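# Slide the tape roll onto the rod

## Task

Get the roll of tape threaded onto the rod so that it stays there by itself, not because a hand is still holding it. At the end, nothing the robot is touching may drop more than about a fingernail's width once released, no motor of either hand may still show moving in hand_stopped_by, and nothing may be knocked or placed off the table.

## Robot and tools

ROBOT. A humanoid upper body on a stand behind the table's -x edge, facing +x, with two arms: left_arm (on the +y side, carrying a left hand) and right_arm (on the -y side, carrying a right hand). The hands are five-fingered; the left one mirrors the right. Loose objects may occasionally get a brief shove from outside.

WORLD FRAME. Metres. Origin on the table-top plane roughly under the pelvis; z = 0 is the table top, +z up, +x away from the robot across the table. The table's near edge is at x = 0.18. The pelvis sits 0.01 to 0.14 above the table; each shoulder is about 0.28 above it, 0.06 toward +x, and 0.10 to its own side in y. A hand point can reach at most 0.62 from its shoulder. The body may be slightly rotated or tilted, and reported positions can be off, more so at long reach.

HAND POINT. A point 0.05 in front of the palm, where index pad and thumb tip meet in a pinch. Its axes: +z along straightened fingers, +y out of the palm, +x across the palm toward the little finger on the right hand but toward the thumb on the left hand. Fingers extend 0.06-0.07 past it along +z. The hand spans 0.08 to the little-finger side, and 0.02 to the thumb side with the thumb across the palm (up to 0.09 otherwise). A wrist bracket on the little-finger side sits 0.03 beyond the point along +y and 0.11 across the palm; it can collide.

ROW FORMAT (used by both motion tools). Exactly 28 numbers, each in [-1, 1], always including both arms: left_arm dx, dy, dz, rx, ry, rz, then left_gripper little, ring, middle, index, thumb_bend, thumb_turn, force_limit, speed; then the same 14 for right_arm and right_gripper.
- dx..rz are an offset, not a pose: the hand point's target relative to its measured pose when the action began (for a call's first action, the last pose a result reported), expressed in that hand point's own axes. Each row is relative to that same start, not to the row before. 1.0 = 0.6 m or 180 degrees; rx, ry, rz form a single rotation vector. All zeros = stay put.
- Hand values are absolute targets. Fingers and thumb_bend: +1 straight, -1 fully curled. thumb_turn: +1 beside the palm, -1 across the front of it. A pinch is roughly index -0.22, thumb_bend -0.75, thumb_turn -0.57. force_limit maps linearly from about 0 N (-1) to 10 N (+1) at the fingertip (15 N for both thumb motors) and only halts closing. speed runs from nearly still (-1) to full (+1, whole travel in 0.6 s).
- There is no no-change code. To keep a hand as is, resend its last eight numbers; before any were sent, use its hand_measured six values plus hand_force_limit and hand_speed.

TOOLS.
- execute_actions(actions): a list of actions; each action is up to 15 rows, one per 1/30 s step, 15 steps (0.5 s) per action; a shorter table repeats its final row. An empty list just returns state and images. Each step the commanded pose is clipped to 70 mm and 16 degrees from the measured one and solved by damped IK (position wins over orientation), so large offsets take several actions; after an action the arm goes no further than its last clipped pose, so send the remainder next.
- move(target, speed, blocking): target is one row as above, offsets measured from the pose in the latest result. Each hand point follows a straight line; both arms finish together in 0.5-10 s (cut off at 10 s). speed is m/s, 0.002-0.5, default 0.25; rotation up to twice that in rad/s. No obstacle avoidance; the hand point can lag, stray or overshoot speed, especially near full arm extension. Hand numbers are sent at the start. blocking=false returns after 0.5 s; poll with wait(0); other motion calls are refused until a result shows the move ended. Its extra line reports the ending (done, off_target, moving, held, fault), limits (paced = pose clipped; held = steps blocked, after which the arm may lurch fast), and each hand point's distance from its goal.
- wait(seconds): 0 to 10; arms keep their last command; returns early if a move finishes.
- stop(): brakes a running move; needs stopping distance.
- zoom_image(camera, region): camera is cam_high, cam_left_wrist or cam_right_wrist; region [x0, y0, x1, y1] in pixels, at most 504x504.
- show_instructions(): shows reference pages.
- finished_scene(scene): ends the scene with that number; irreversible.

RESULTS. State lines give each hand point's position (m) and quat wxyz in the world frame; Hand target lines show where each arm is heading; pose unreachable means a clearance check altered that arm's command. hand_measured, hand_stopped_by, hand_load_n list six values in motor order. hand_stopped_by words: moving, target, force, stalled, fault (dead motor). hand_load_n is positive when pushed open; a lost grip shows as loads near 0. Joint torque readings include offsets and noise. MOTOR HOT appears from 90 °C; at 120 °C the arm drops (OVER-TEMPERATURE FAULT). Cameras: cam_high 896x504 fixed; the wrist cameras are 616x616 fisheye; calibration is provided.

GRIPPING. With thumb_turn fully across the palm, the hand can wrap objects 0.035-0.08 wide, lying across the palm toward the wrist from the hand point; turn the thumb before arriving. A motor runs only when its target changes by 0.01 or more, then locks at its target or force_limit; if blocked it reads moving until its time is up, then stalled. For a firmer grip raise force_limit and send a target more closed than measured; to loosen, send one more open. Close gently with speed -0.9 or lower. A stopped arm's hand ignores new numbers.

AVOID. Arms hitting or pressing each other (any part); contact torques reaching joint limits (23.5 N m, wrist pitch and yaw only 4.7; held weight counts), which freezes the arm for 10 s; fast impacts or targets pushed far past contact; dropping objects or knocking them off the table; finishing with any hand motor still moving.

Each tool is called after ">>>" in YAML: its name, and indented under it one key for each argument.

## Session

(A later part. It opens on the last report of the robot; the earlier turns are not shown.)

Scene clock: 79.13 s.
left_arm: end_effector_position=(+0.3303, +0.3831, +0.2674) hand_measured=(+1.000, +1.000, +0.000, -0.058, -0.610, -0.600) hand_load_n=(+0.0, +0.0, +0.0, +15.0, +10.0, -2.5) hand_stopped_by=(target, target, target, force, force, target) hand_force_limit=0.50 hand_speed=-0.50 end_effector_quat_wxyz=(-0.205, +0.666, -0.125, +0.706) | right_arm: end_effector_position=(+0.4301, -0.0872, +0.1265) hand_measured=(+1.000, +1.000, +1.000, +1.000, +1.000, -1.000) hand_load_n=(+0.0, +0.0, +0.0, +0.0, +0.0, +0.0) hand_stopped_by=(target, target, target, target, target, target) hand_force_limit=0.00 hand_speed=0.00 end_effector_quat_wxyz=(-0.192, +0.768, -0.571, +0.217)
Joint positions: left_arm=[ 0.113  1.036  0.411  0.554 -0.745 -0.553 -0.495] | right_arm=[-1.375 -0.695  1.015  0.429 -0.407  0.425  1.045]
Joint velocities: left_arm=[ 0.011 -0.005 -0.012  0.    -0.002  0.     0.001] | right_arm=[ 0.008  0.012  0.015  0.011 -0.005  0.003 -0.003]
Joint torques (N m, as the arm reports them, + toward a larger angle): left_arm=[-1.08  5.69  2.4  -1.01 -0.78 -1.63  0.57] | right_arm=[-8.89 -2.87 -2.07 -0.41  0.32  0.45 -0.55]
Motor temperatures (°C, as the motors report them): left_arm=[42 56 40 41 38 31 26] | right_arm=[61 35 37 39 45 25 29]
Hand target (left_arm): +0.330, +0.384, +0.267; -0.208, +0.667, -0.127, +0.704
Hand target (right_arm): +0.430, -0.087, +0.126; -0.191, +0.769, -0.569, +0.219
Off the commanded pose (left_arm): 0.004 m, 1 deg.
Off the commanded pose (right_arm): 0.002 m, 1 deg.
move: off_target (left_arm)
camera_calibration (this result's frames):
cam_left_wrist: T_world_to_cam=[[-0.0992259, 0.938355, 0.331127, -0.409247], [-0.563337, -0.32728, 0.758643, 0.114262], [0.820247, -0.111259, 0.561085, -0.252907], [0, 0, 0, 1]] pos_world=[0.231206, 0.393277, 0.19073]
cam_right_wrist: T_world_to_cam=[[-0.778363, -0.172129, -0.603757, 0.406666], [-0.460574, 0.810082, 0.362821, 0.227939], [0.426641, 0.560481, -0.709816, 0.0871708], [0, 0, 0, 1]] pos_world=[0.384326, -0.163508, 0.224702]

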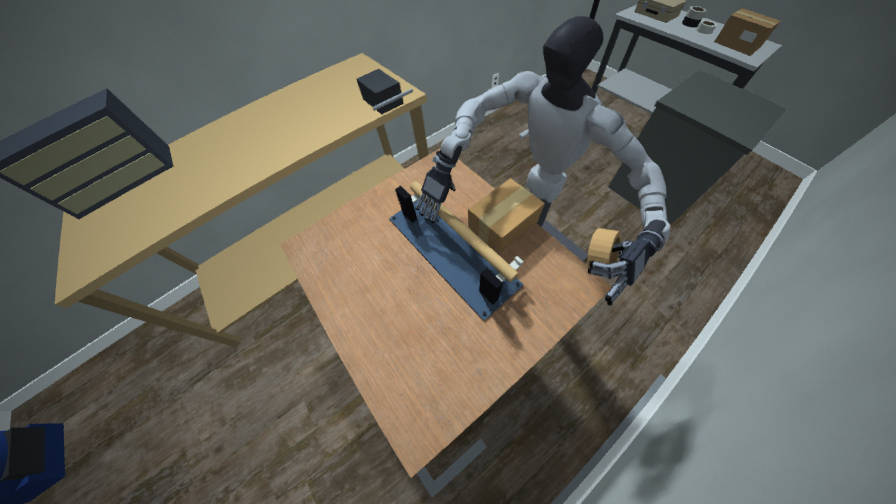

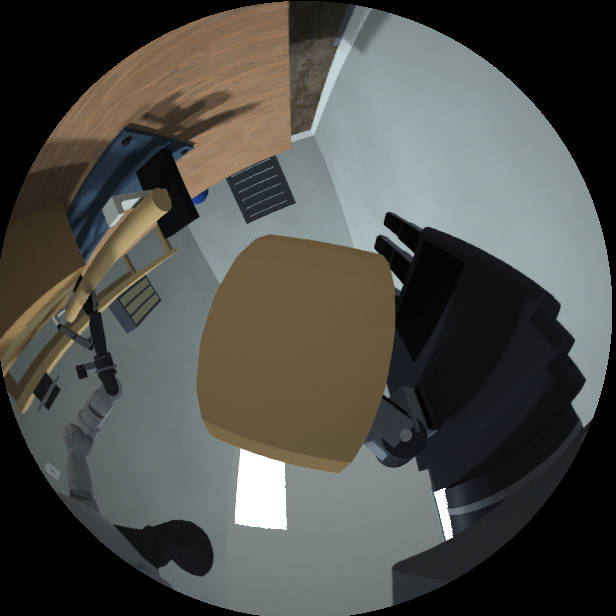

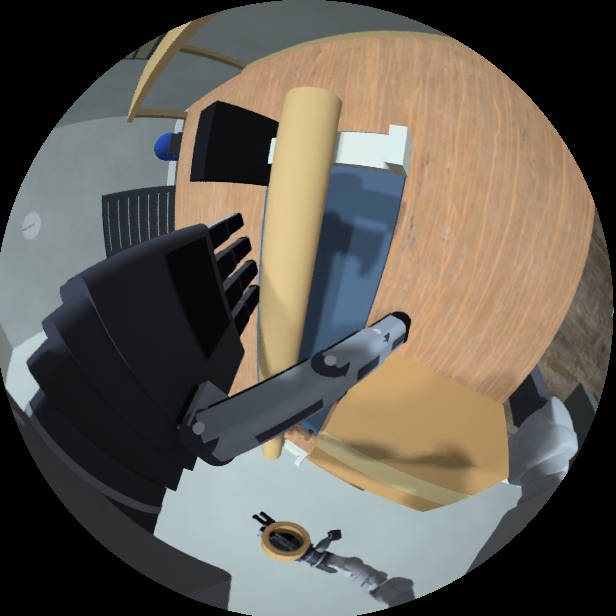

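Looks good; close.

>>> execute_actions:
  actions:
    - [[0,0,0,0,0,0,1,1,0,-0.5,-0.95,-0.6,0.5,-0.5, 0,0,0,0,0,0,-0.9,-0.9,-0.9,-0.9,-0.9,-1,0.2,0]]
    - [[0,0,0,0,0,0,1,1,0,-0.5,-0.95,-0.6,0.5,-0.5, 0,0,0,0,0,0,-0.9,-0.9,-0.9,-0.9,-0.9,-1,0.2,0]]
    - [[0,0,0,0,0,0,1,1,0,-0.5,-0.95,-0.6,0.5,-0.5, 0,0,0,0,0,0,-0.95,-0.95,-0.95,-0.95,-0.95,-1,1,0]]
    - [[0,0,0,0,0,0,1,1,0,-0.5,-0.95,-0.6,0.5,-0.5, 0,0,0,0,0,0,-0.95,-0.95,-0.95,-0.95,-0.95,-1,1,0]]

>>> move:
  target: [0,0,0,0,0,0,1,1,0,-0.5,-0.95,-0.6,0.5,-0.5, 0,-0.11,-0.13,0,0,0,-0.95,-0.95,-0.95,-0.95,-0.95,-1,1,0]
  speed: 0.08

Scene clock: 88.93 s.
left_arm: end_effector_position=(+0.3303, +0.3832, +0.2674) hand_measured=(+1.000, +1.000, +0.000, -0.058, -0.610, -0.600) hand_load_n=(+0.0, +0.0, +0.0, +15.0, +10.0, -2.5) hand_stopped_by=(target, target, target, force, force, target) hand_force_limit=0.50 hand_speed=-0.50 end_effector_quat_wxyz=(-0.205, +0.666, -0.125, +0.706) | right_arm: end_effector_position=(+0.4352, -0.0870, +0.1304) hand_measured=(-0.950, -0.134, -0.062, -0.036, +0.362, -1.000) hand_load_n=(+0.0, +4.0, +10.5, +10.5, +23.5, +5.0) hand_stopped_by=(target, force, force, force, force, target) hand_force_limit=1.00 hand_speed=0.00 end_effector_quat_wxyz=(-0.199, +0.765, -0.570, +0.226)
Joint positions: left_arm=[ 0.114  1.036  0.411  0.554 -0.745 -0.553 -0.495] | right_arm=[-1.382 -0.695  1.015  0.431 -0.411  0.43   1.031]
Joint velocities: left_arm=[-0.012  0.002  0.     0.    -0.008  0.     0.   ] | right_arm=[-0.006  0.008  0.011  0.002  0.002  0.     0.   ]
Joint torques (N m, as the arm reports them, + toward a larger angle): left_arm=[-1.22  5.53  2.35 -1.17 -1.09 -1.5   0.49] | right_arm=[-8.83 -2.76 -2.62 -0.02  0.15  0.24 -0.53]
Motor temperatures (°C, as the motors report them): left_arm=[40 58 41 41 38 32 26] | right_arm=[63 35 37 39 45 25 29]
Hand target (left_arm): +0.330, +0.383, +0.267; -0.205, +0.666, -0.125, +0.706
Hand target (right_arm): +0.435, -0.087, +0.130; -0.199, +0.765, -0.569, +0.226
Off the commanded pose (left_arm): 0.000 m, 0 deg.
Off the commanded pose (right_arm): 0.000 m, 0 deg.
camera_calibration (this result's frames):
cam_left_wrist: T_world_to_cam=[[-0.0993124, 0.938327, 0.331178, -0.409239], [-0.563283, -0.327376, 0.758641, 0.11429], [0.820274, -0.111205, 0.561057, -0.252903], [0, 0, 0, 1]] pos_world=[0.231184, 0.393292, 0.190719]
cam_right_wrist: T_world_to_cam=[[-0.764538, -0.168692, -0.622113, 0.409714], [-0.46638, 0.810992, 0.353244, 0.232572], [0.444939, 0.560209, -0.698709, 0.0781949], [0, 0, 0, 1]] pos_world=[0.386917, -0.163304, 0.227369]

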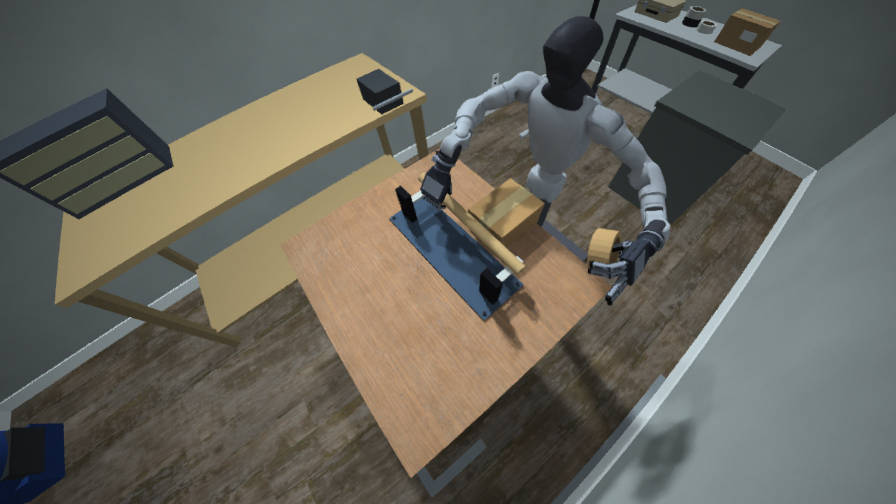

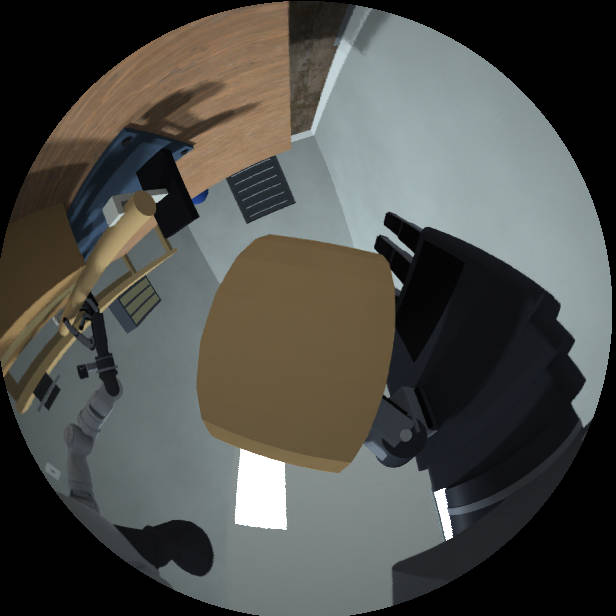

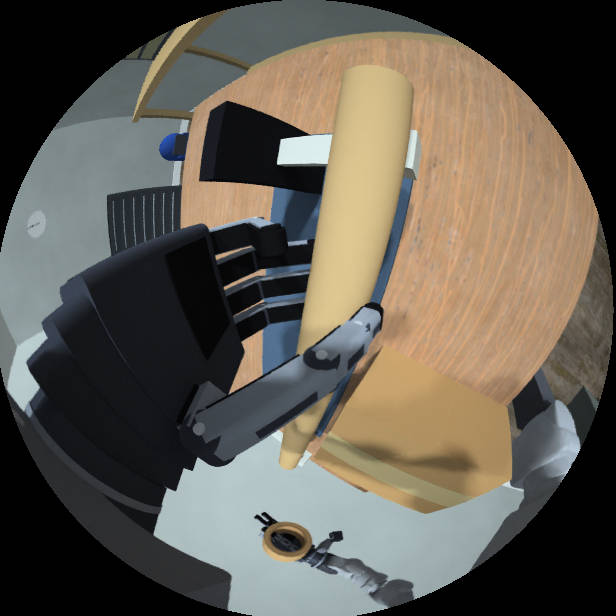

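Scene clock: 90.53 s.
left_arm: end_effector_position=(+0.3303, +0.3832, +0.2674) hand_measured=(+1.000, +1.000, +0.000, -0.058, -0.610, -0.600) hand_load_n=(+0.0, +0.0, +0.0, +15.0, +10.0, -2.5) hand_stopped_by=(target, target, target, force, force, target) hand_force_limit=0.50 hand_speed=-0.50 end_effector_quat_wxyz=(-0.205, +0.666, -0.125, +0.706) | right_arm: end_effector_position=(+0.4403, -0.0699, +0.2303) hand_measured=(-0.950, -0.134, -0.062, -0.036, +0.364, -1.000) hand_load_n=(+0.0, +7.0, +8.5, +8.5, +24.0, +4.0) hand_stopped_by=(target, force, force, force, force, target) hand_force_limit=1.00 hand_speed=0.00 end_effector_quat_wxyz=(-0.200, +0.766, -0.568, +0.224)
Joint positions: left_arm=[ 0.114  1.036  0.411  0.554 -0.745 -0.553 -0.495] | right_arm=[-1.625 -0.631  0.816  0.556 -0.546  0.333  1.367]
Joint velocities: left_arm=[-0.012 -0.002  0.012  0.002  0.     0.     0.   ] | right_arm=[-0.009  0.032 -0.04   0.034 -0.021 -0.028  0.02 ]
Joint torques (N m, as the arm reports them, + toward a larger angle): left_arm=[-1.23  5.52  2.38 -1.16 -1.08 -1.5   0.49] | right_arm=[-10.22  -2.69  -2.66  -0.4    0.21   0.21  -0.53]
Motor temperatures (°C, as the motors report them): left_arm=[40 58 41 41 38 32 26] | right_arm=[64 35 38 39 45 25 29]
Hand target (left_arm): +0.330, +0.383, +0.267; -0.205, +0.666, -0.125, +0.706
Hand target (right_arm): +0.441, -0.071, +0.230; -0.198, +0.766, -0.568, +0.226
Off the commanded pose (left_arm): 0.000 m, 0 deg.
Off the commanded pose (right_arm): 0.003 m, 0 deg.
joint sent to its limit (right arm) — the command would take joint 1 (shoulder pitch) past its lower limit, so that joint was sent only as far as its limit.
move: done
camera_calibration (this result's frames):
cam_left_wrist: T_world_to_cam=[[-0.0993123, 0.938327, 0.331178, -0.409239], [-0.563283, -0.327376, 0.758641, 0.11429], [0.820274, -0.111205, 0.561057, -0.252903], [0, 0, 0, 1]] pos_world=[0.231184, 0.393292, 0.190719]
cam_right_wrist: T_world_to_cam=[[-0.764213, -0.170845, -0.621925, 0.478311], [-0.470687, 0.806985, 0.356691, 0.186664], [0.440945, 0.56532, -0.697123, 0.137991], [0, 0, 0, 1]] pos_world=[0.392545, -0.146927, 0.327089]

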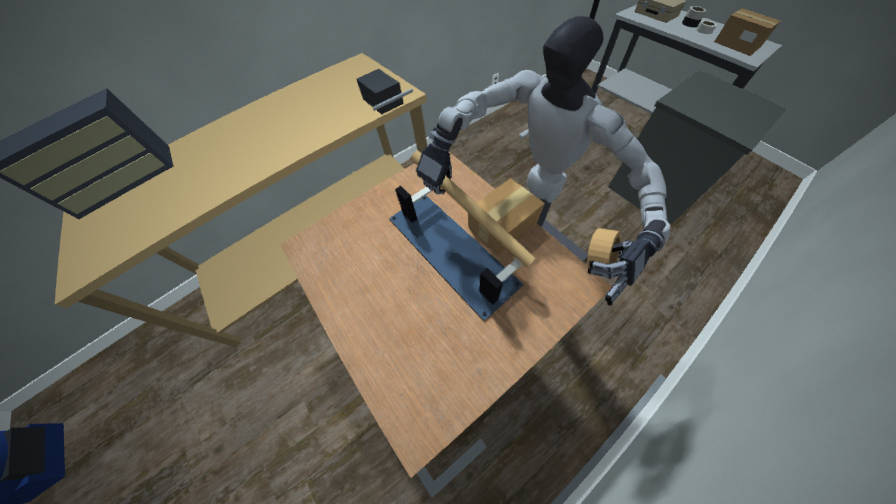

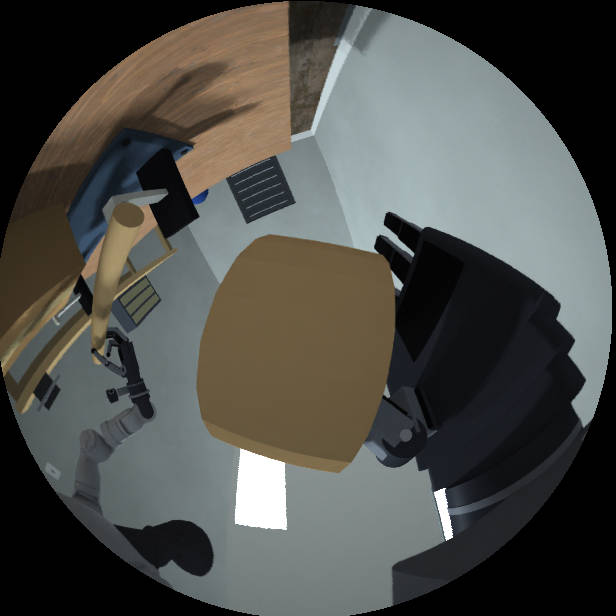

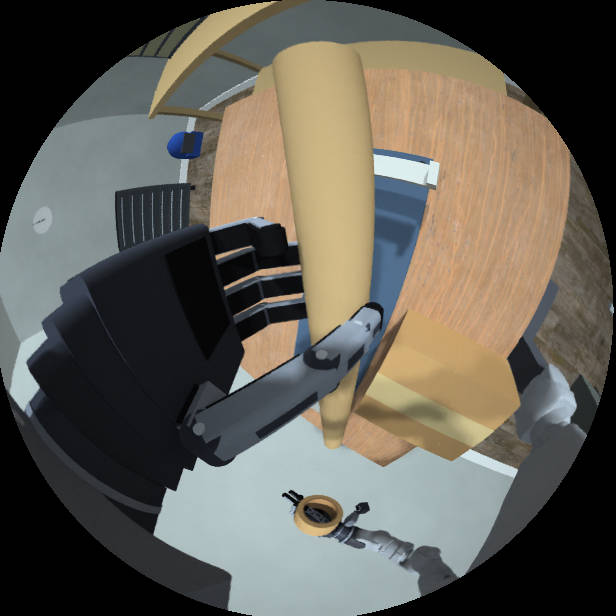

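>>> move:
  target: [0,0,0,0,0,0,1,1,0,-0.5,-0.95,-0.6,0.5,-0.5, 0,0,0,0.015,-0.09,0.05,-0.95,-0.95,-0.95,-0.95,-0.95,-1,1,0]
  speed: 0.08

Scene clock: 99.90 s.
left_arm: end_effector_position=(+0.3303, +0.3832, +0.2674) hand_measured=(+1.000, +1.000, +0.000, -0.058, -0.610, -0.600) hand_load_n=(+0.0, +0.0, +0.0, +15.0, +10.0, -2.5) hand_stopped_by=(target, target, target, force, force, target) hand_force_limit=0.50 hand_speed=-0.50 end_effector_quat_wxyz=(-0.205, +0.666, -0.125, +0.706) | right_arm: end_effector_position=(+0.4408, -0.0712, +0.2310) hand_measured=(-0.950, -0.134, -0.062, -0.036, +0.364, -1.000) hand_load_n=(-1.5, +6.0, +10.0, +6.0, +22.5, +4.5) hand_stopped_by=(target, force, force, force, force, target) hand_force_limit=1.00 hand_speed=0.00 end_effector_quat_wxyz=(-0.310, +0.740, -0.586, +0.113)
Joint positions: left_arm=[ 0.114  1.036  0.411  0.554 -0.745 -0.553 -0.495] | right_arm=[-1.502 -0.714  0.59   0.676 -0.344  0.112  1.268]
Joint velocities: left_arm=[-0.008  0.005  0.    -0.006  0.005  0.     0.   ] | right_arm=[-0.015  0.012 -0.012  0.006 -0.002 -0.007  0.   ]
Joint torques (N m, as the arm reports them, + toward a larger angle): left_arm=[-1.23  5.53  2.35 -1.15 -1.1  -1.5   0.49] | right_arm=[-10.23  -3.06  -2.88  -0.92   0.96   0.01  -0.8 ]
Motor temperatures (°C, as the motors report them): left_arm=[39 59 41 41 38 32 26] | right_arm=[68 35 38 39 45 25 29]
Hand target (left_arm): +0.330, +0.383, +0.267; -0.205, +0.666, -0.125, +0.706
Hand target (right_arm): +0.441, -0.071, +0.231; -0.312, +0.739, -0.587, +0.111
Off the commanded pose (left_arm): 0.000 m, 0 deg.
Off the commanded pose (right_arm): 0.001 m, 1 deg.
move: done
camera_calibration (this result's frames):
cam_left_wrist: T_world_to_cam=[[-0.0993123, 0.938327, 0.331178, -0.409239], [-0.563284, -0.327376, 0.758641, 0.11429], [0.820273, -0.111205, 0.561057, -0.252903], [0, 0, 0, 1]] pos_world=[0.231184, 0.393292, 0.190719]
cam_right_wrist: T_world_to_cam=[[-0.786888, -0.00417174, -0.617082, 0.499581], [-0.477707, 0.637141, 0.604853, 0.121353], [0.390645, 0.770736, -0.503351, 0.131003], [0, 0, 0, 1]] pos_world=[0.39991, -0.176204, 0.300822]

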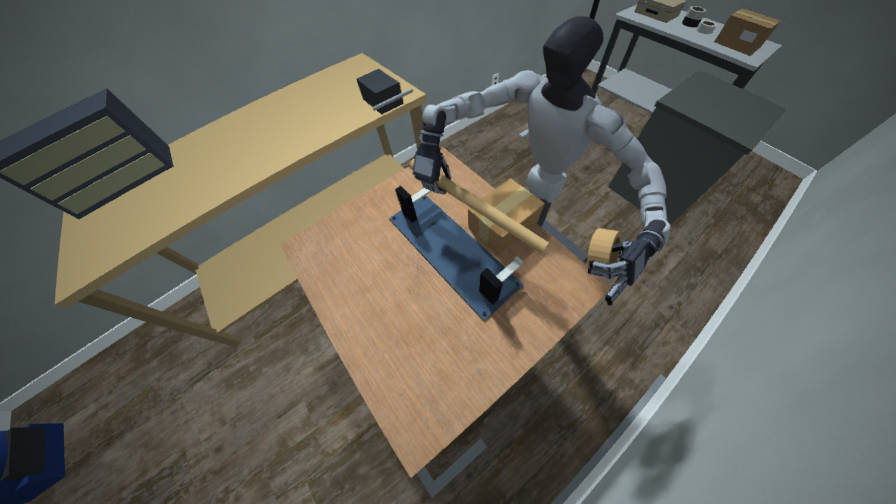

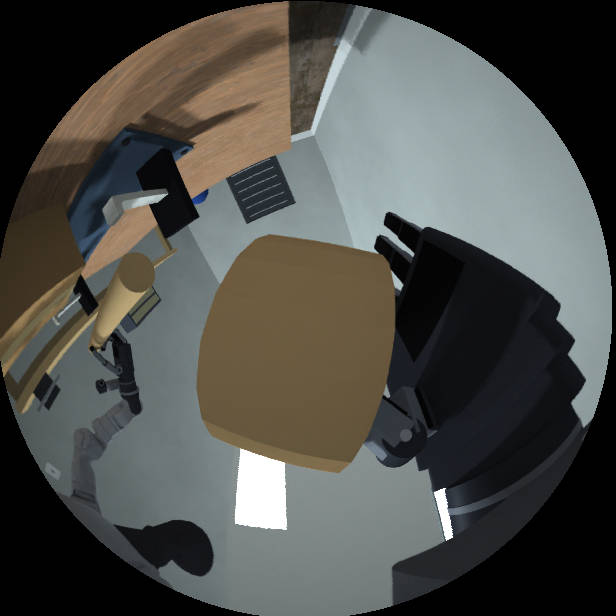

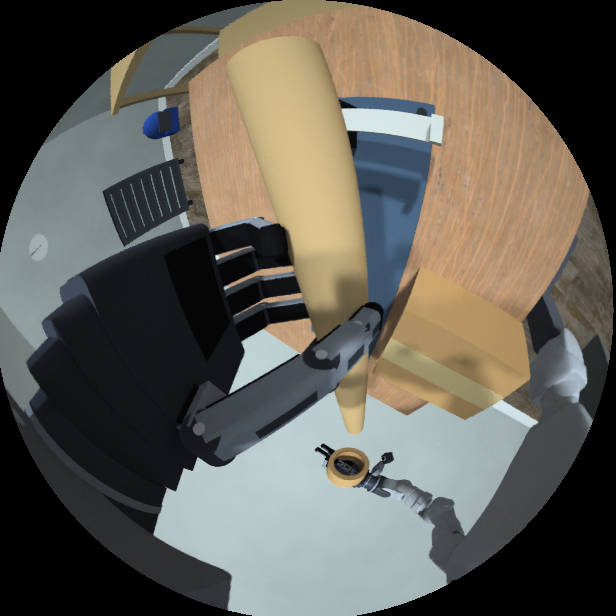

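>>> move:
  target: [-0.078,0.088,-0.082,0,0,0,1,1,0,-0.5,-0.95,-0.6,0.5,-0.5, 0,0,0,0,0,0,-0.95,-0.95,-0.95,-0.95,-0.95,-1,1,0]
  speed: 0.06

>>> zoom_image:
  camera: "cam_high"
  region: [470,170,690,310]

Scene clock: 111.40 s.
left_arm: end_effector_position=(+0.2859, +0.3576, +0.2003) hand_measured=(+1.000, +1.000, +0.000, -0.058, -0.610, -0.600) hand_load_n=(+0.0, +0.0, +0.0, +15.0, +10.0, -2.5) hand_stopped_by=(target, target, target, force, force, target) hand_force_limit=0.50 hand_speed=-0.50 end_effector_quat_wxyz=(-0.210, +0.666, -0.121, +0.705) | right_arm: end_effector_position=(+0.4408, -0.0712, +0.2311) hand_measured=(-0.950, -0.134, -0.062, -0.036, +0.364, -1.000) hand_load_n=(-1.5, +6.0, +10.0, +6.0, +22.5, +4.5) hand_stopped_by=(target, force, force, force, force, target) hand_force_limit=1.00 hand_speed=0.00 end_effector_quat_wxyz=(-0.310, +0.740, -0.586, +0.113)
Joint positions: left_arm=[ 0.2    0.794  0.363  0.621 -0.623 -0.844 -0.469] | right_arm=[-1.502 -0.714  0.59   0.676 -0.344  0.112  1.268]
Joint velocities: left_arm=[-0.012 -0.005 -0.005  0.003 -0.006 -0.001  0.   ] | right_arm=[-0.003 -0.002 -0.005  0.003 -0.011  0.     0.   ]
Joint torques (N m, as the arm reports them, + toward a larger angle): left_arm=[-0.55  4.83  1.77 -1.2  -0.95 -1.65  0.44] | right_arm=[-10.4   -3.29  -2.49  -0.83   0.62   0.16  -0.73]
Motor temperatures (°C, as the motors report them): left_arm=[39 59 41 41 38 32 26] | right_arm=[71 35 39 39 45 25 29]
Hand target (left_arm): +0.286, +0.357, +0.199; -0.210, +0.667, -0.124, +0.704
Hand target (right_arm): +0.441, -0.071, +0.231; -0.310, +0.740, -0.586, +0.113
Off the commanded pose (left_arm): 0.006 m, 1 deg.
Off the commanded pose (right_arm): 0.000 m, 0 deg.
move: off_target (left_arm)
camera_calibration (this result's frames):
cam_left_wrist: T_world_to_cam=[[-0.11199, 0.936404, 0.332575, -0.363385], [-0.560589, -0.335873, 0.756921, 0.13441], [0.820487, -0.10167, 0.562552, -0.185429], [0, 0, 0, 1]] pos_world=[0.186796, 0.366568, 0.123429]
cam_right_wrist: T_world_to_cam=[[-0.786734, -0.003979, -0.61728, 0.499665], [-0.477933, 0.636804, 0.60503, 0.121314], [0.390678, 0.771016, -0.502897, 0.130925], [0, 0, 0, 1]] pos_world=[0.399933, -0.176211, 0.300876]

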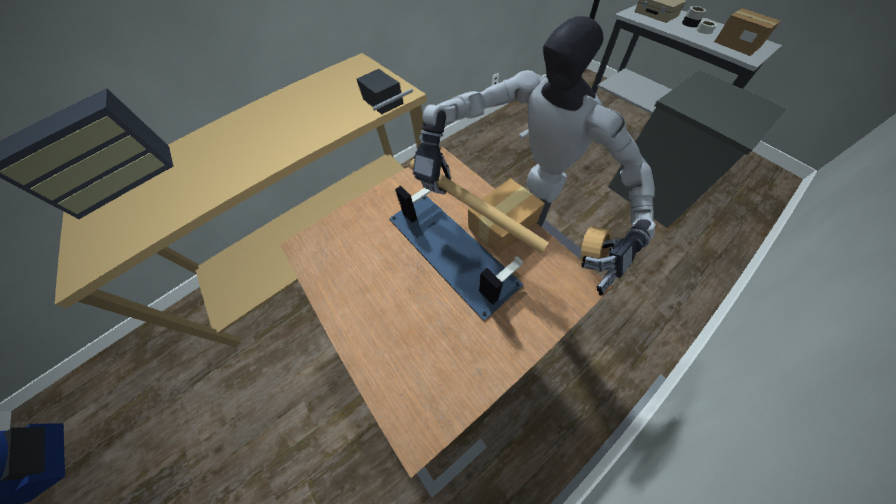

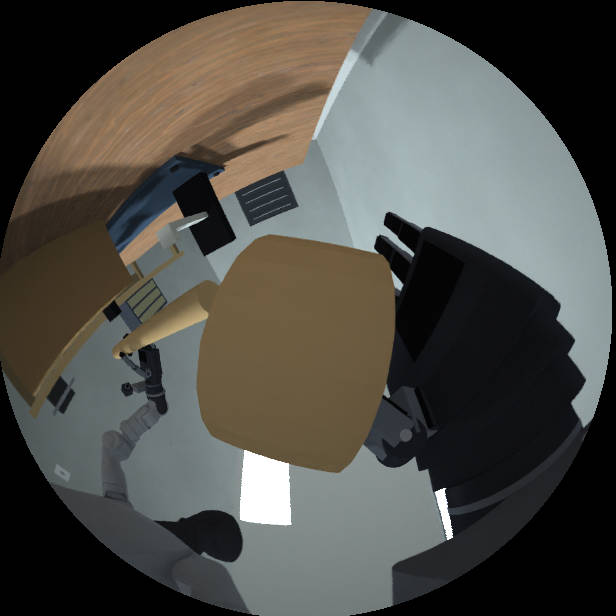

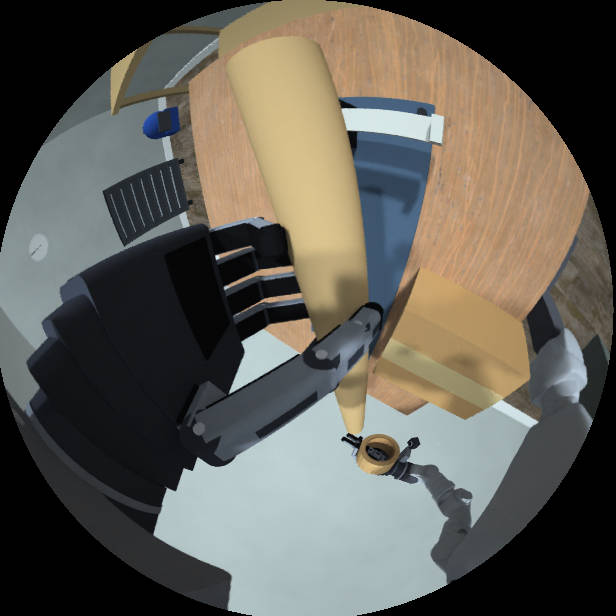

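Region (470, 170, 690, 310) of cam_high's 896x504 image, scaled by 2.291, with more detail than that image has; it fills the top 321 rows of this view, and the rest is white.

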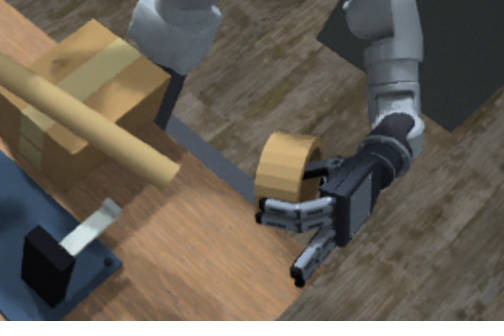

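>>> move:
  target: [0,0,0.1,0,0,0,1,1,0,-0.5,-0.95,-0.6,0.5,-0.5, 0,0,0,0,0,0,-0.95,-0.95,-0.95,-0.95,-0.95,-1,1,0]
  speed: 0.06

>>> zoom_image:
  camera: "cam_high"
  region: [470,170,690,310]

>>> zoom_image:
  camera: "cam_right_wrist"
  region: [280,380,460,500]

Scene clock: 122.23 s.
left_arm: end_effector_position=(+0.3467, +0.3604, +0.2026) hand_measured=(+1.000, +1.000, +0.000, -0.058, -0.610, -0.600) hand_load_n=(+0.0, +0.0, +0.0, +15.0, +10.0, -2.5) hand_stopped_by=(target, target, target, force, force, target) hand_force_limit=0.50 hand_speed=-0.50 end_effector_quat_wxyz=(-0.205, +0.666, -0.117, +0.707) | right_arm: end_effector_position=(+0.4408, -0.0712, +0.2311) hand_measured=(-0.950, -0.134, -0.062, -0.036, +0.364, -1.000) hand_load_n=(-1.5, +6.0, +10.0, +6.0, +22.5, +4.5) hand_stopped_by=(target, force, force, force, force, target) hand_force_limit=1.00 hand_speed=0.00 end_effector_quat_wxyz=(-0.310, +0.740, -0.586, +0.113)
Joint positions: left_arm=[-0.118  0.835  0.277  0.826 -0.538 -0.77  -0.46 ] | right_arm=[-1.502 -0.714  0.59   0.676 -0.344  0.112  1.268]
Joint velocities: left_arm=[ 0.009  0.003  0.005  0.002  0.006 -0.003  0.   ] | right_arm=[ 0.     0.    -0.011  0.012 -0.003  0.     0.   ]
Joint torques (N m, as the arm reports them, + toward a larger angle): left_arm=[-1.73  5.54  1.45 -1.36 -0.88 -1.66  0.42] | right_arm=[-10.66  -3.02  -2.43  -1.06   0.78   0.1   -0.68]
Motor temperatures (°C, as the motors report them): left_arm=[38 58 41 41 38 33 26] | right_arm=[74 36 39 39 45 25 29]
Hand target (left_arm): +0.347, +0.359, +0.202; -0.205, +0.667, -0.121, +0.706
Hand target (right_arm): +0.441, -0.071, +0.231; -0.310, +0.740, -0.586, +0.113
Off the commanded pose (left_arm): 0.005 m, 1 deg.
Off the commanded pose (right_arm): 0.000 m, 0 deg.
move: off_target (left_arm)
camera_calibration (this result's frames):
cam_left_wrist: T_world_to_cam=[[-0.11007, 0.940862, 0.32041, -0.359789], [-0.563367, -0.324641, 0.759754, 0.164102], [0.818842, -0.0968821, 0.565784, -0.238161], [0, 0, 0, 1]] pos_world=[0.247864, 0.368712, 0.125351]
cam_right_wrist: T_world_to_cam=[[-0.786734, -0.00397891, -0.61728, 0.499665], [-0.477933, 0.636804, 0.60503, 0.121314], [0.390679, 0.771016, -0.502897, 0.130925], [0, 0, 0, 1]] pos_world=[0.399933, -0.176211, 0.300876]

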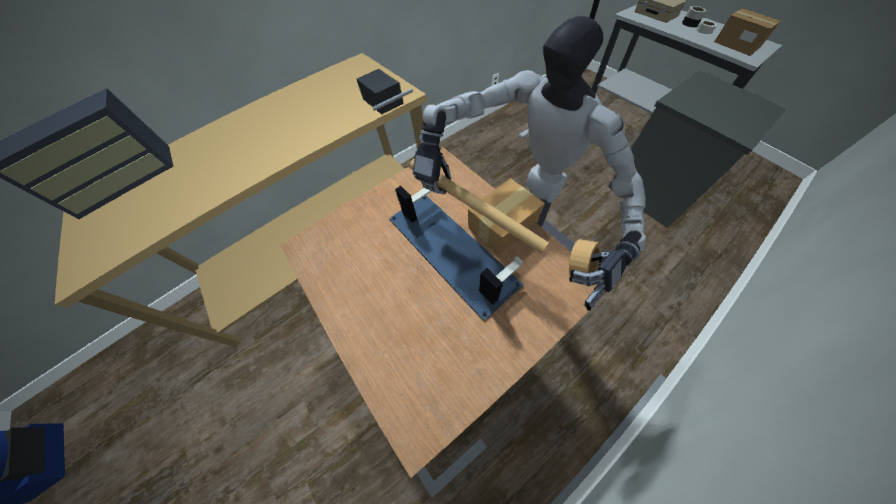

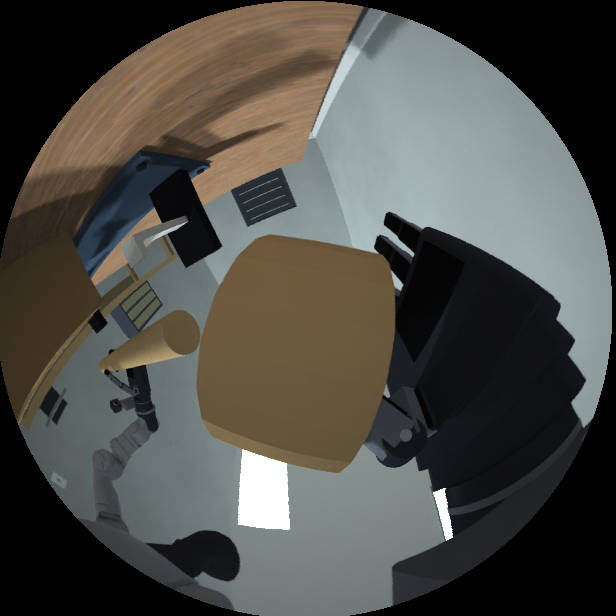

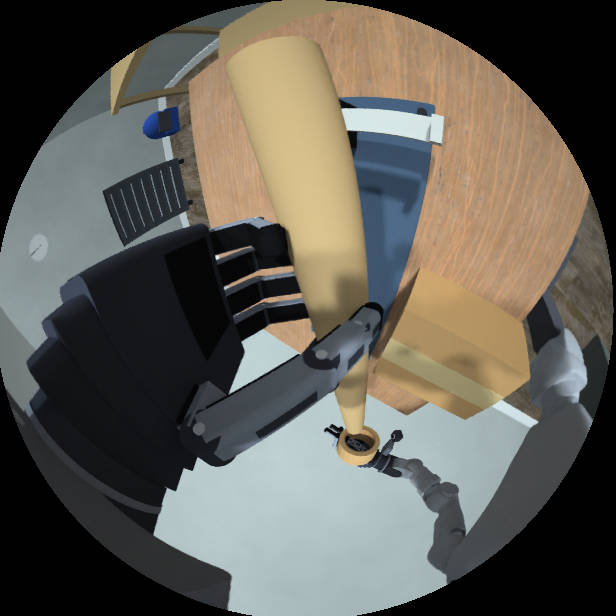

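Region (470, 170, 690, 310) of cam_high's 896x504 image, scaled by 2.291, with more detail than that image has; it fills the top 321 rows of this view, and the rest is white.

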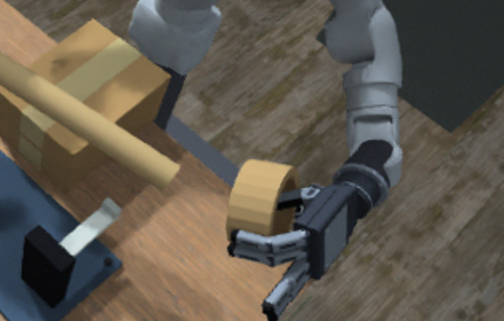

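Region (280, 380, 460, 500) of cam_right_wrist's 616x616 image, scaled by 2.800, with more detail than that image has.

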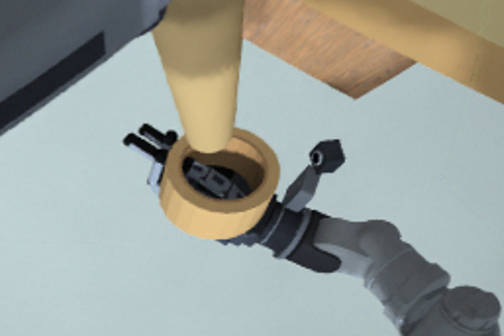

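>>> move:
  target: [-0.015,0.084,0.013,0,0,0,1,1,0,-0.5,-0.95,-0.6,0.5,-0.5, 0,0,0,0,0,0,-0.95,-0.95,-0.95,-0.95,-0.95,-1,1,0]
  speed: 0.05

>>> zoom_image:
  camera: "cam_high"
  region: [470,170,690,310]

>>> zoom_image:
  camera: "cam_right_wrist"
  region: [280,380,460,500]

Scene clock: 133.47 s.
left_arm: end_effector_position=(+0.3587, +0.3225, +0.1708) hand_measured=(+1.000, +1.000, +0.000, -0.058, -0.610, -0.600) hand_load_n=(+0.0, +0.0, +0.0, +15.0, +10.0, -2.5) hand_stopped_by=(target, target, target, force, force, target) hand_force_limit=0.50 hand_speed=-0.50 end_effector_quat_wxyz=(-0.205, +0.670, -0.113, +0.705) | right_arm: end_effector_position=(+0.4408, -0.0712, +0.2311) hand_measured=(-0.950, -0.134, -0.062, -0.036, +0.364, -1.000) hand_load_n=(-1.5, +6.0, +10.0, +6.0, +22.5, +4.5) hand_stopped_by=(target, force, force, force, force, target) hand_force_limit=1.00 hand_speed=0.00 end_effector_quat_wxyz=(-0.310, +0.740, -0.586, +0.113)
Joint positions: left_arm=[-0.114  0.721  0.184  0.742 -0.38  -0.774 -0.245] | right_arm=[-1.502 -0.714  0.59   0.676 -0.344  0.112  1.268]
Joint velocities: left_arm=[-0.003  0.     0.008  0.006  0.003  0.     0.003] | right_arm=[ 0.018 -0.008 -0.011 -0.003 -0.012  0.     0.   ]
Joint torques (N m, as the arm reports them, + toward a larger angle): left_arm=[-1.85  4.76  1.43 -1.76 -0.72 -1.77  0.56] | right_arm=[-10.44  -2.89  -2.54  -0.69   0.85   0.08  -0.76]
Motor temperatures (°C, as the motors report them): left_arm=[39 59 40 41 38 33 26] | right_arm=[76 36 39 39 45 25 29]
Hand target (left_arm): +0.359, +0.321, +0.172; -0.205, +0.668, -0.116, +0.706
Hand target (right_arm): +0.441, -0.071, +0.231; -0.310, +0.740, -0.586, +0.113
Off the commanded pose (left_arm): 0.004 m, 1 deg.
Off the commanded pose (right_arm): 0.000 m, 0 deg.
move: off_target (left_arm)
camera_calibration (this result's frames):
cam_left_wrist: T_world_to_cam=[[-0.113547, 0.942477, 0.314396, -0.310913], [-0.55612, -0.322517, 0.765972, 0.178365], [0.823309, -0.0878681, 0.560751, -0.2373], [0, 0, 0, 1]] pos_world=[0.259261, 0.329703, 0.094193]
cam_right_wrist: T_world_to_cam=[[-0.786734, -0.0039788, -0.617279, 0.499665], [-0.477933, 0.636804, 0.60503, 0.121314], [0.390679, 0.771016, -0.502897, 0.130925], [0, 0, 0, 1]] pos_world=[0.399933, -0.176211, 0.300876]

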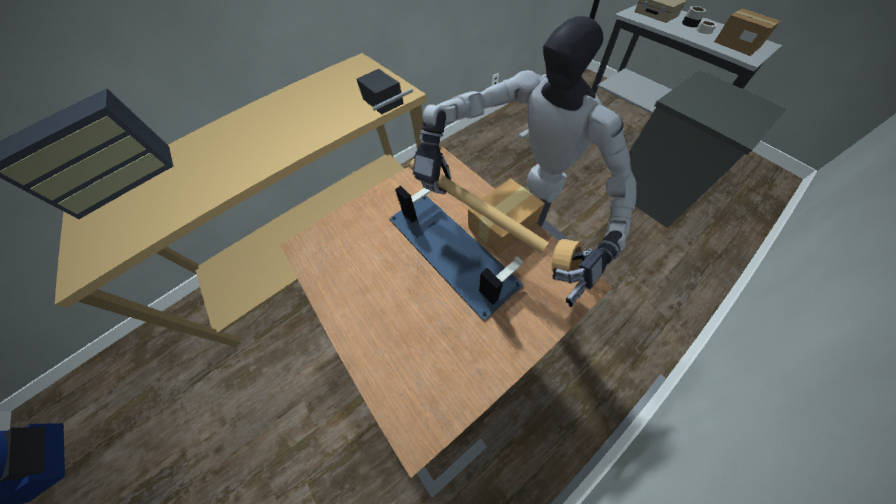

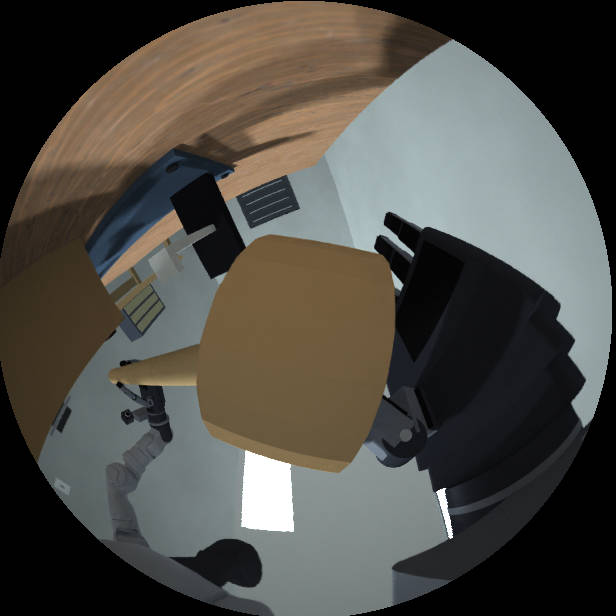

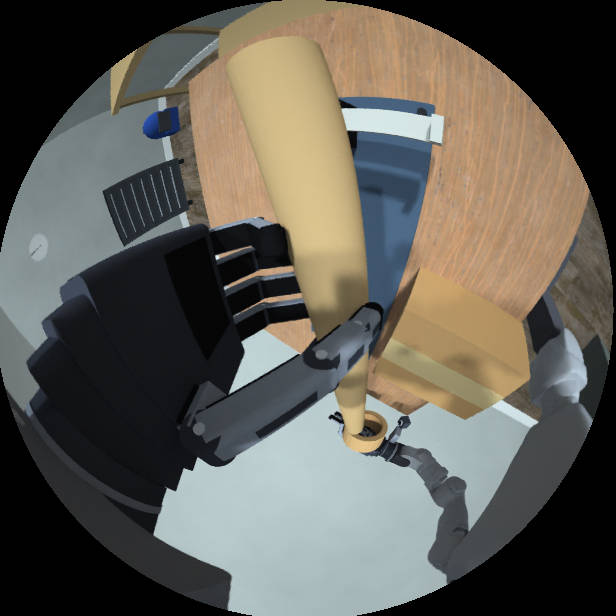

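Region (470, 170, 690, 310) of cam_high's 896x504 image, scaled by 2.291, with more detail than that image has; it fills the top 321 rows of this view, and the rest is white.

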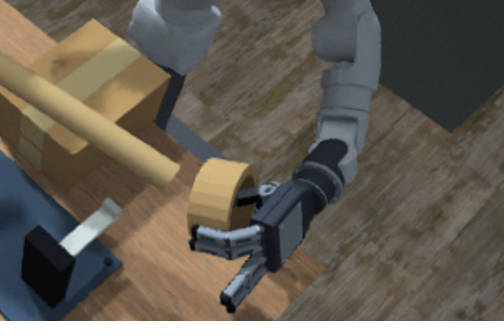

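Region (280, 380, 460, 500) of cam_right_wrist's 616x616 image, scaled by 2.800, with more detail than that image has.

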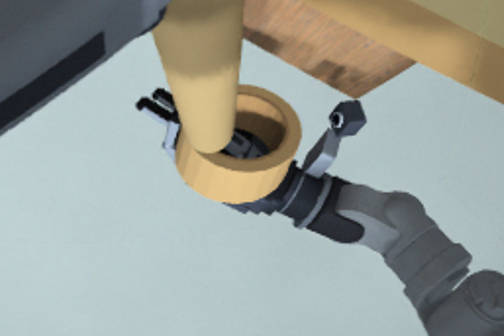

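>>> move:
  target: [0.052,0.05,0.015,0,0,0,1,1,0,-0.5,-0.95,-0.6,0.5,-0.5, 0,0,0,0,0,0,-0.95,-0.95,-0.95,-0.95,-0.95,-1,1,0]
  speed: 0.04

>>> zoom_image:
  camera: "cam_high"
  region: [470,170,690,310]

>>> zoom_image:
  camera: "cam_right_wrist"
  region: [280,380,460,500]

Scene clock: 140.83 s.
left_arm: end_effector_position=(+0.3705, +0.2852, +0.1874) hand_measured=(+1.000, +1.000, +0.000, -0.058, -0.610, -0.600) hand_load_n=(+0.0, +0.0, +0.0, +16.0, +8.5, -2.0) hand_stopped_by=(target, target, target, force, force, target) hand_force_limit=0.50 hand_speed=-0.50 end_effector_quat_wxyz=(-0.203, +0.670, -0.109, +0.705) | right_arm: end_effector_position=(+0.4411, -0.0725, +0.2310) hand_measured=(-0.950, -0.134, -0.062, -0.036, +0.364, -1.000) hand_load_n=(-2.5, +6.0, +10.0, +5.5, +22.5, +4.0) hand_stopped_by=(target, force, force, force, force, target) hand_force_limit=1.00 hand_speed=0.00 end_effector_quat_wxyz=(-0.309, +0.740, -0.587, +0.114)
Joint positions: left_arm=[ 0.01   0.721  0.131  0.306 -0.318 -0.494 -0.012] | right_arm=[-1.502 -0.717  0.591  0.676 -0.345  0.112  1.268]
Joint velocities: left_arm=[-0.009  0.008 -0.005  0.005 -0.008  0.     0.   ] | right_arm=[-0.012  0.003 -0.009 -0.002 -0.005  0.     0.   ]
Joint torques (N m, as the arm reports them, + toward a larger angle): left_arm=[-1.56  4.06  1.56 -1.9  -0.23 -1.55  0.5 ] | right_arm=[-10.37  -2.89  -3.11  -1.01   0.57   0.31  -0.67]
Motor temperatures (°C, as the motors report them): left_arm=[39 58 40 42 38 34 26] | right_arm=[77 36 39 39 45 25 29]
Hand target (left_arm): +0.371, +0.284, +0.186; -0.203, +0.671, -0.112, +0.704
Hand target (right_arm): +0.441, -0.071, +0.231; -0.310, +0.740, -0.586, +0.113
Off the commanded pose (left_arm): 0.002 m, 1 deg.
Off the commanded pose (right_arm): 0.001 m, 0 deg.
move: done
camera_calibration (this result's frames):
cam_left_wrist: T_world_to_cam=[[-0.11783, 0.944581, 0.306403, -0.277091], [-0.556534, -0.318356, 0.767411, 0.15882], [0.822427, -0.0801002, 0.563203, -0.26202], [0, 0, 0, 1]] pos_world=[0.271232, 0.291308, 0.110592]
cam_right_wrist: T_world_to_cam=[[-0.786514, -0.00326391, -0.617564, 0.49982], [-0.476401, 0.639539, 0.603351, 0.122223], [0.392987, 0.768752, -0.504561, 0.130951], [0, 0, 0, 1]] pos_world=[0.39988, -0.177204, 0.301]

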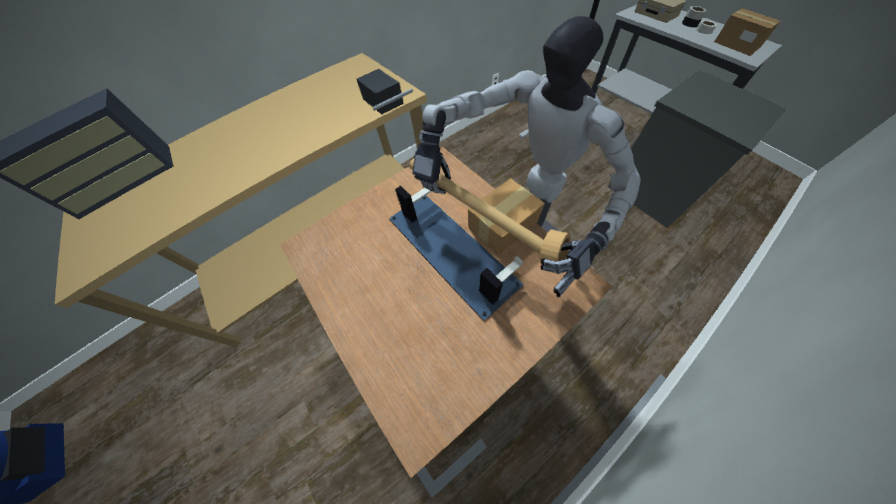

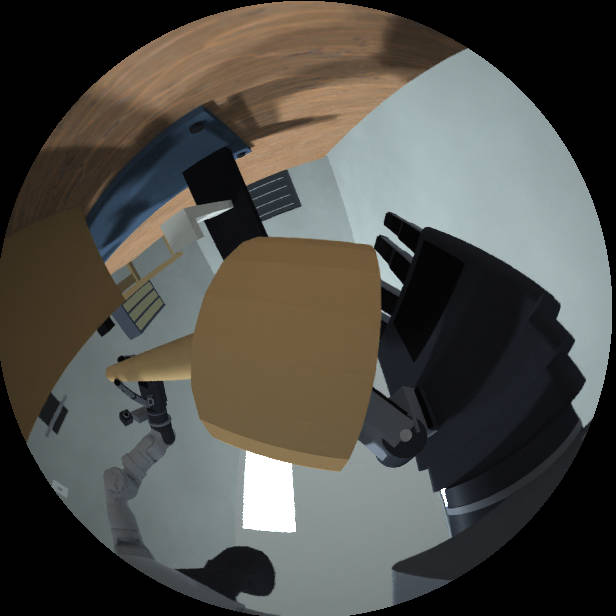

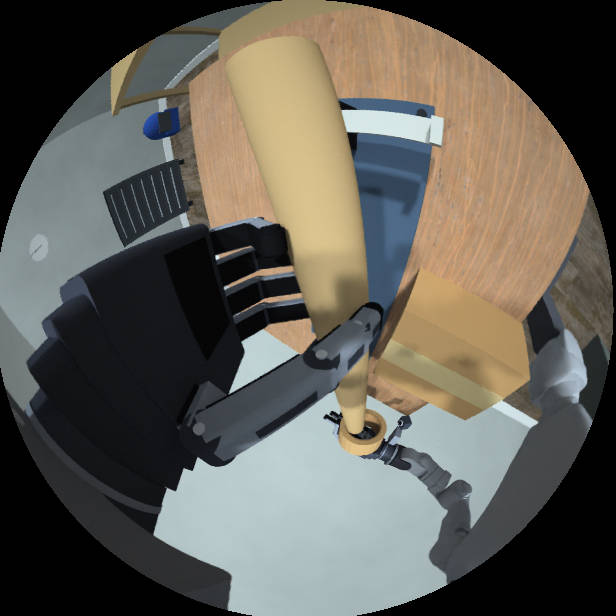

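Region (470, 170, 690, 310) of cam_high's 896x504 image, scaled by 2.291, with more detail than that image has; it fills the top 321 rows of this view, and the rest is white.

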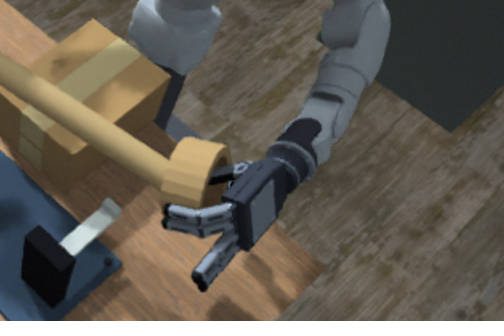

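Region (280, 380, 460, 500) of cam_right_wrist's 616x616 image, scaled by 2.800, with more detail than that image has.

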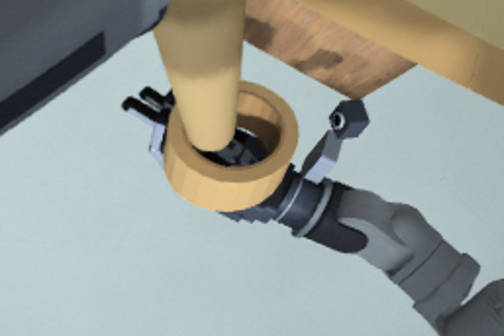

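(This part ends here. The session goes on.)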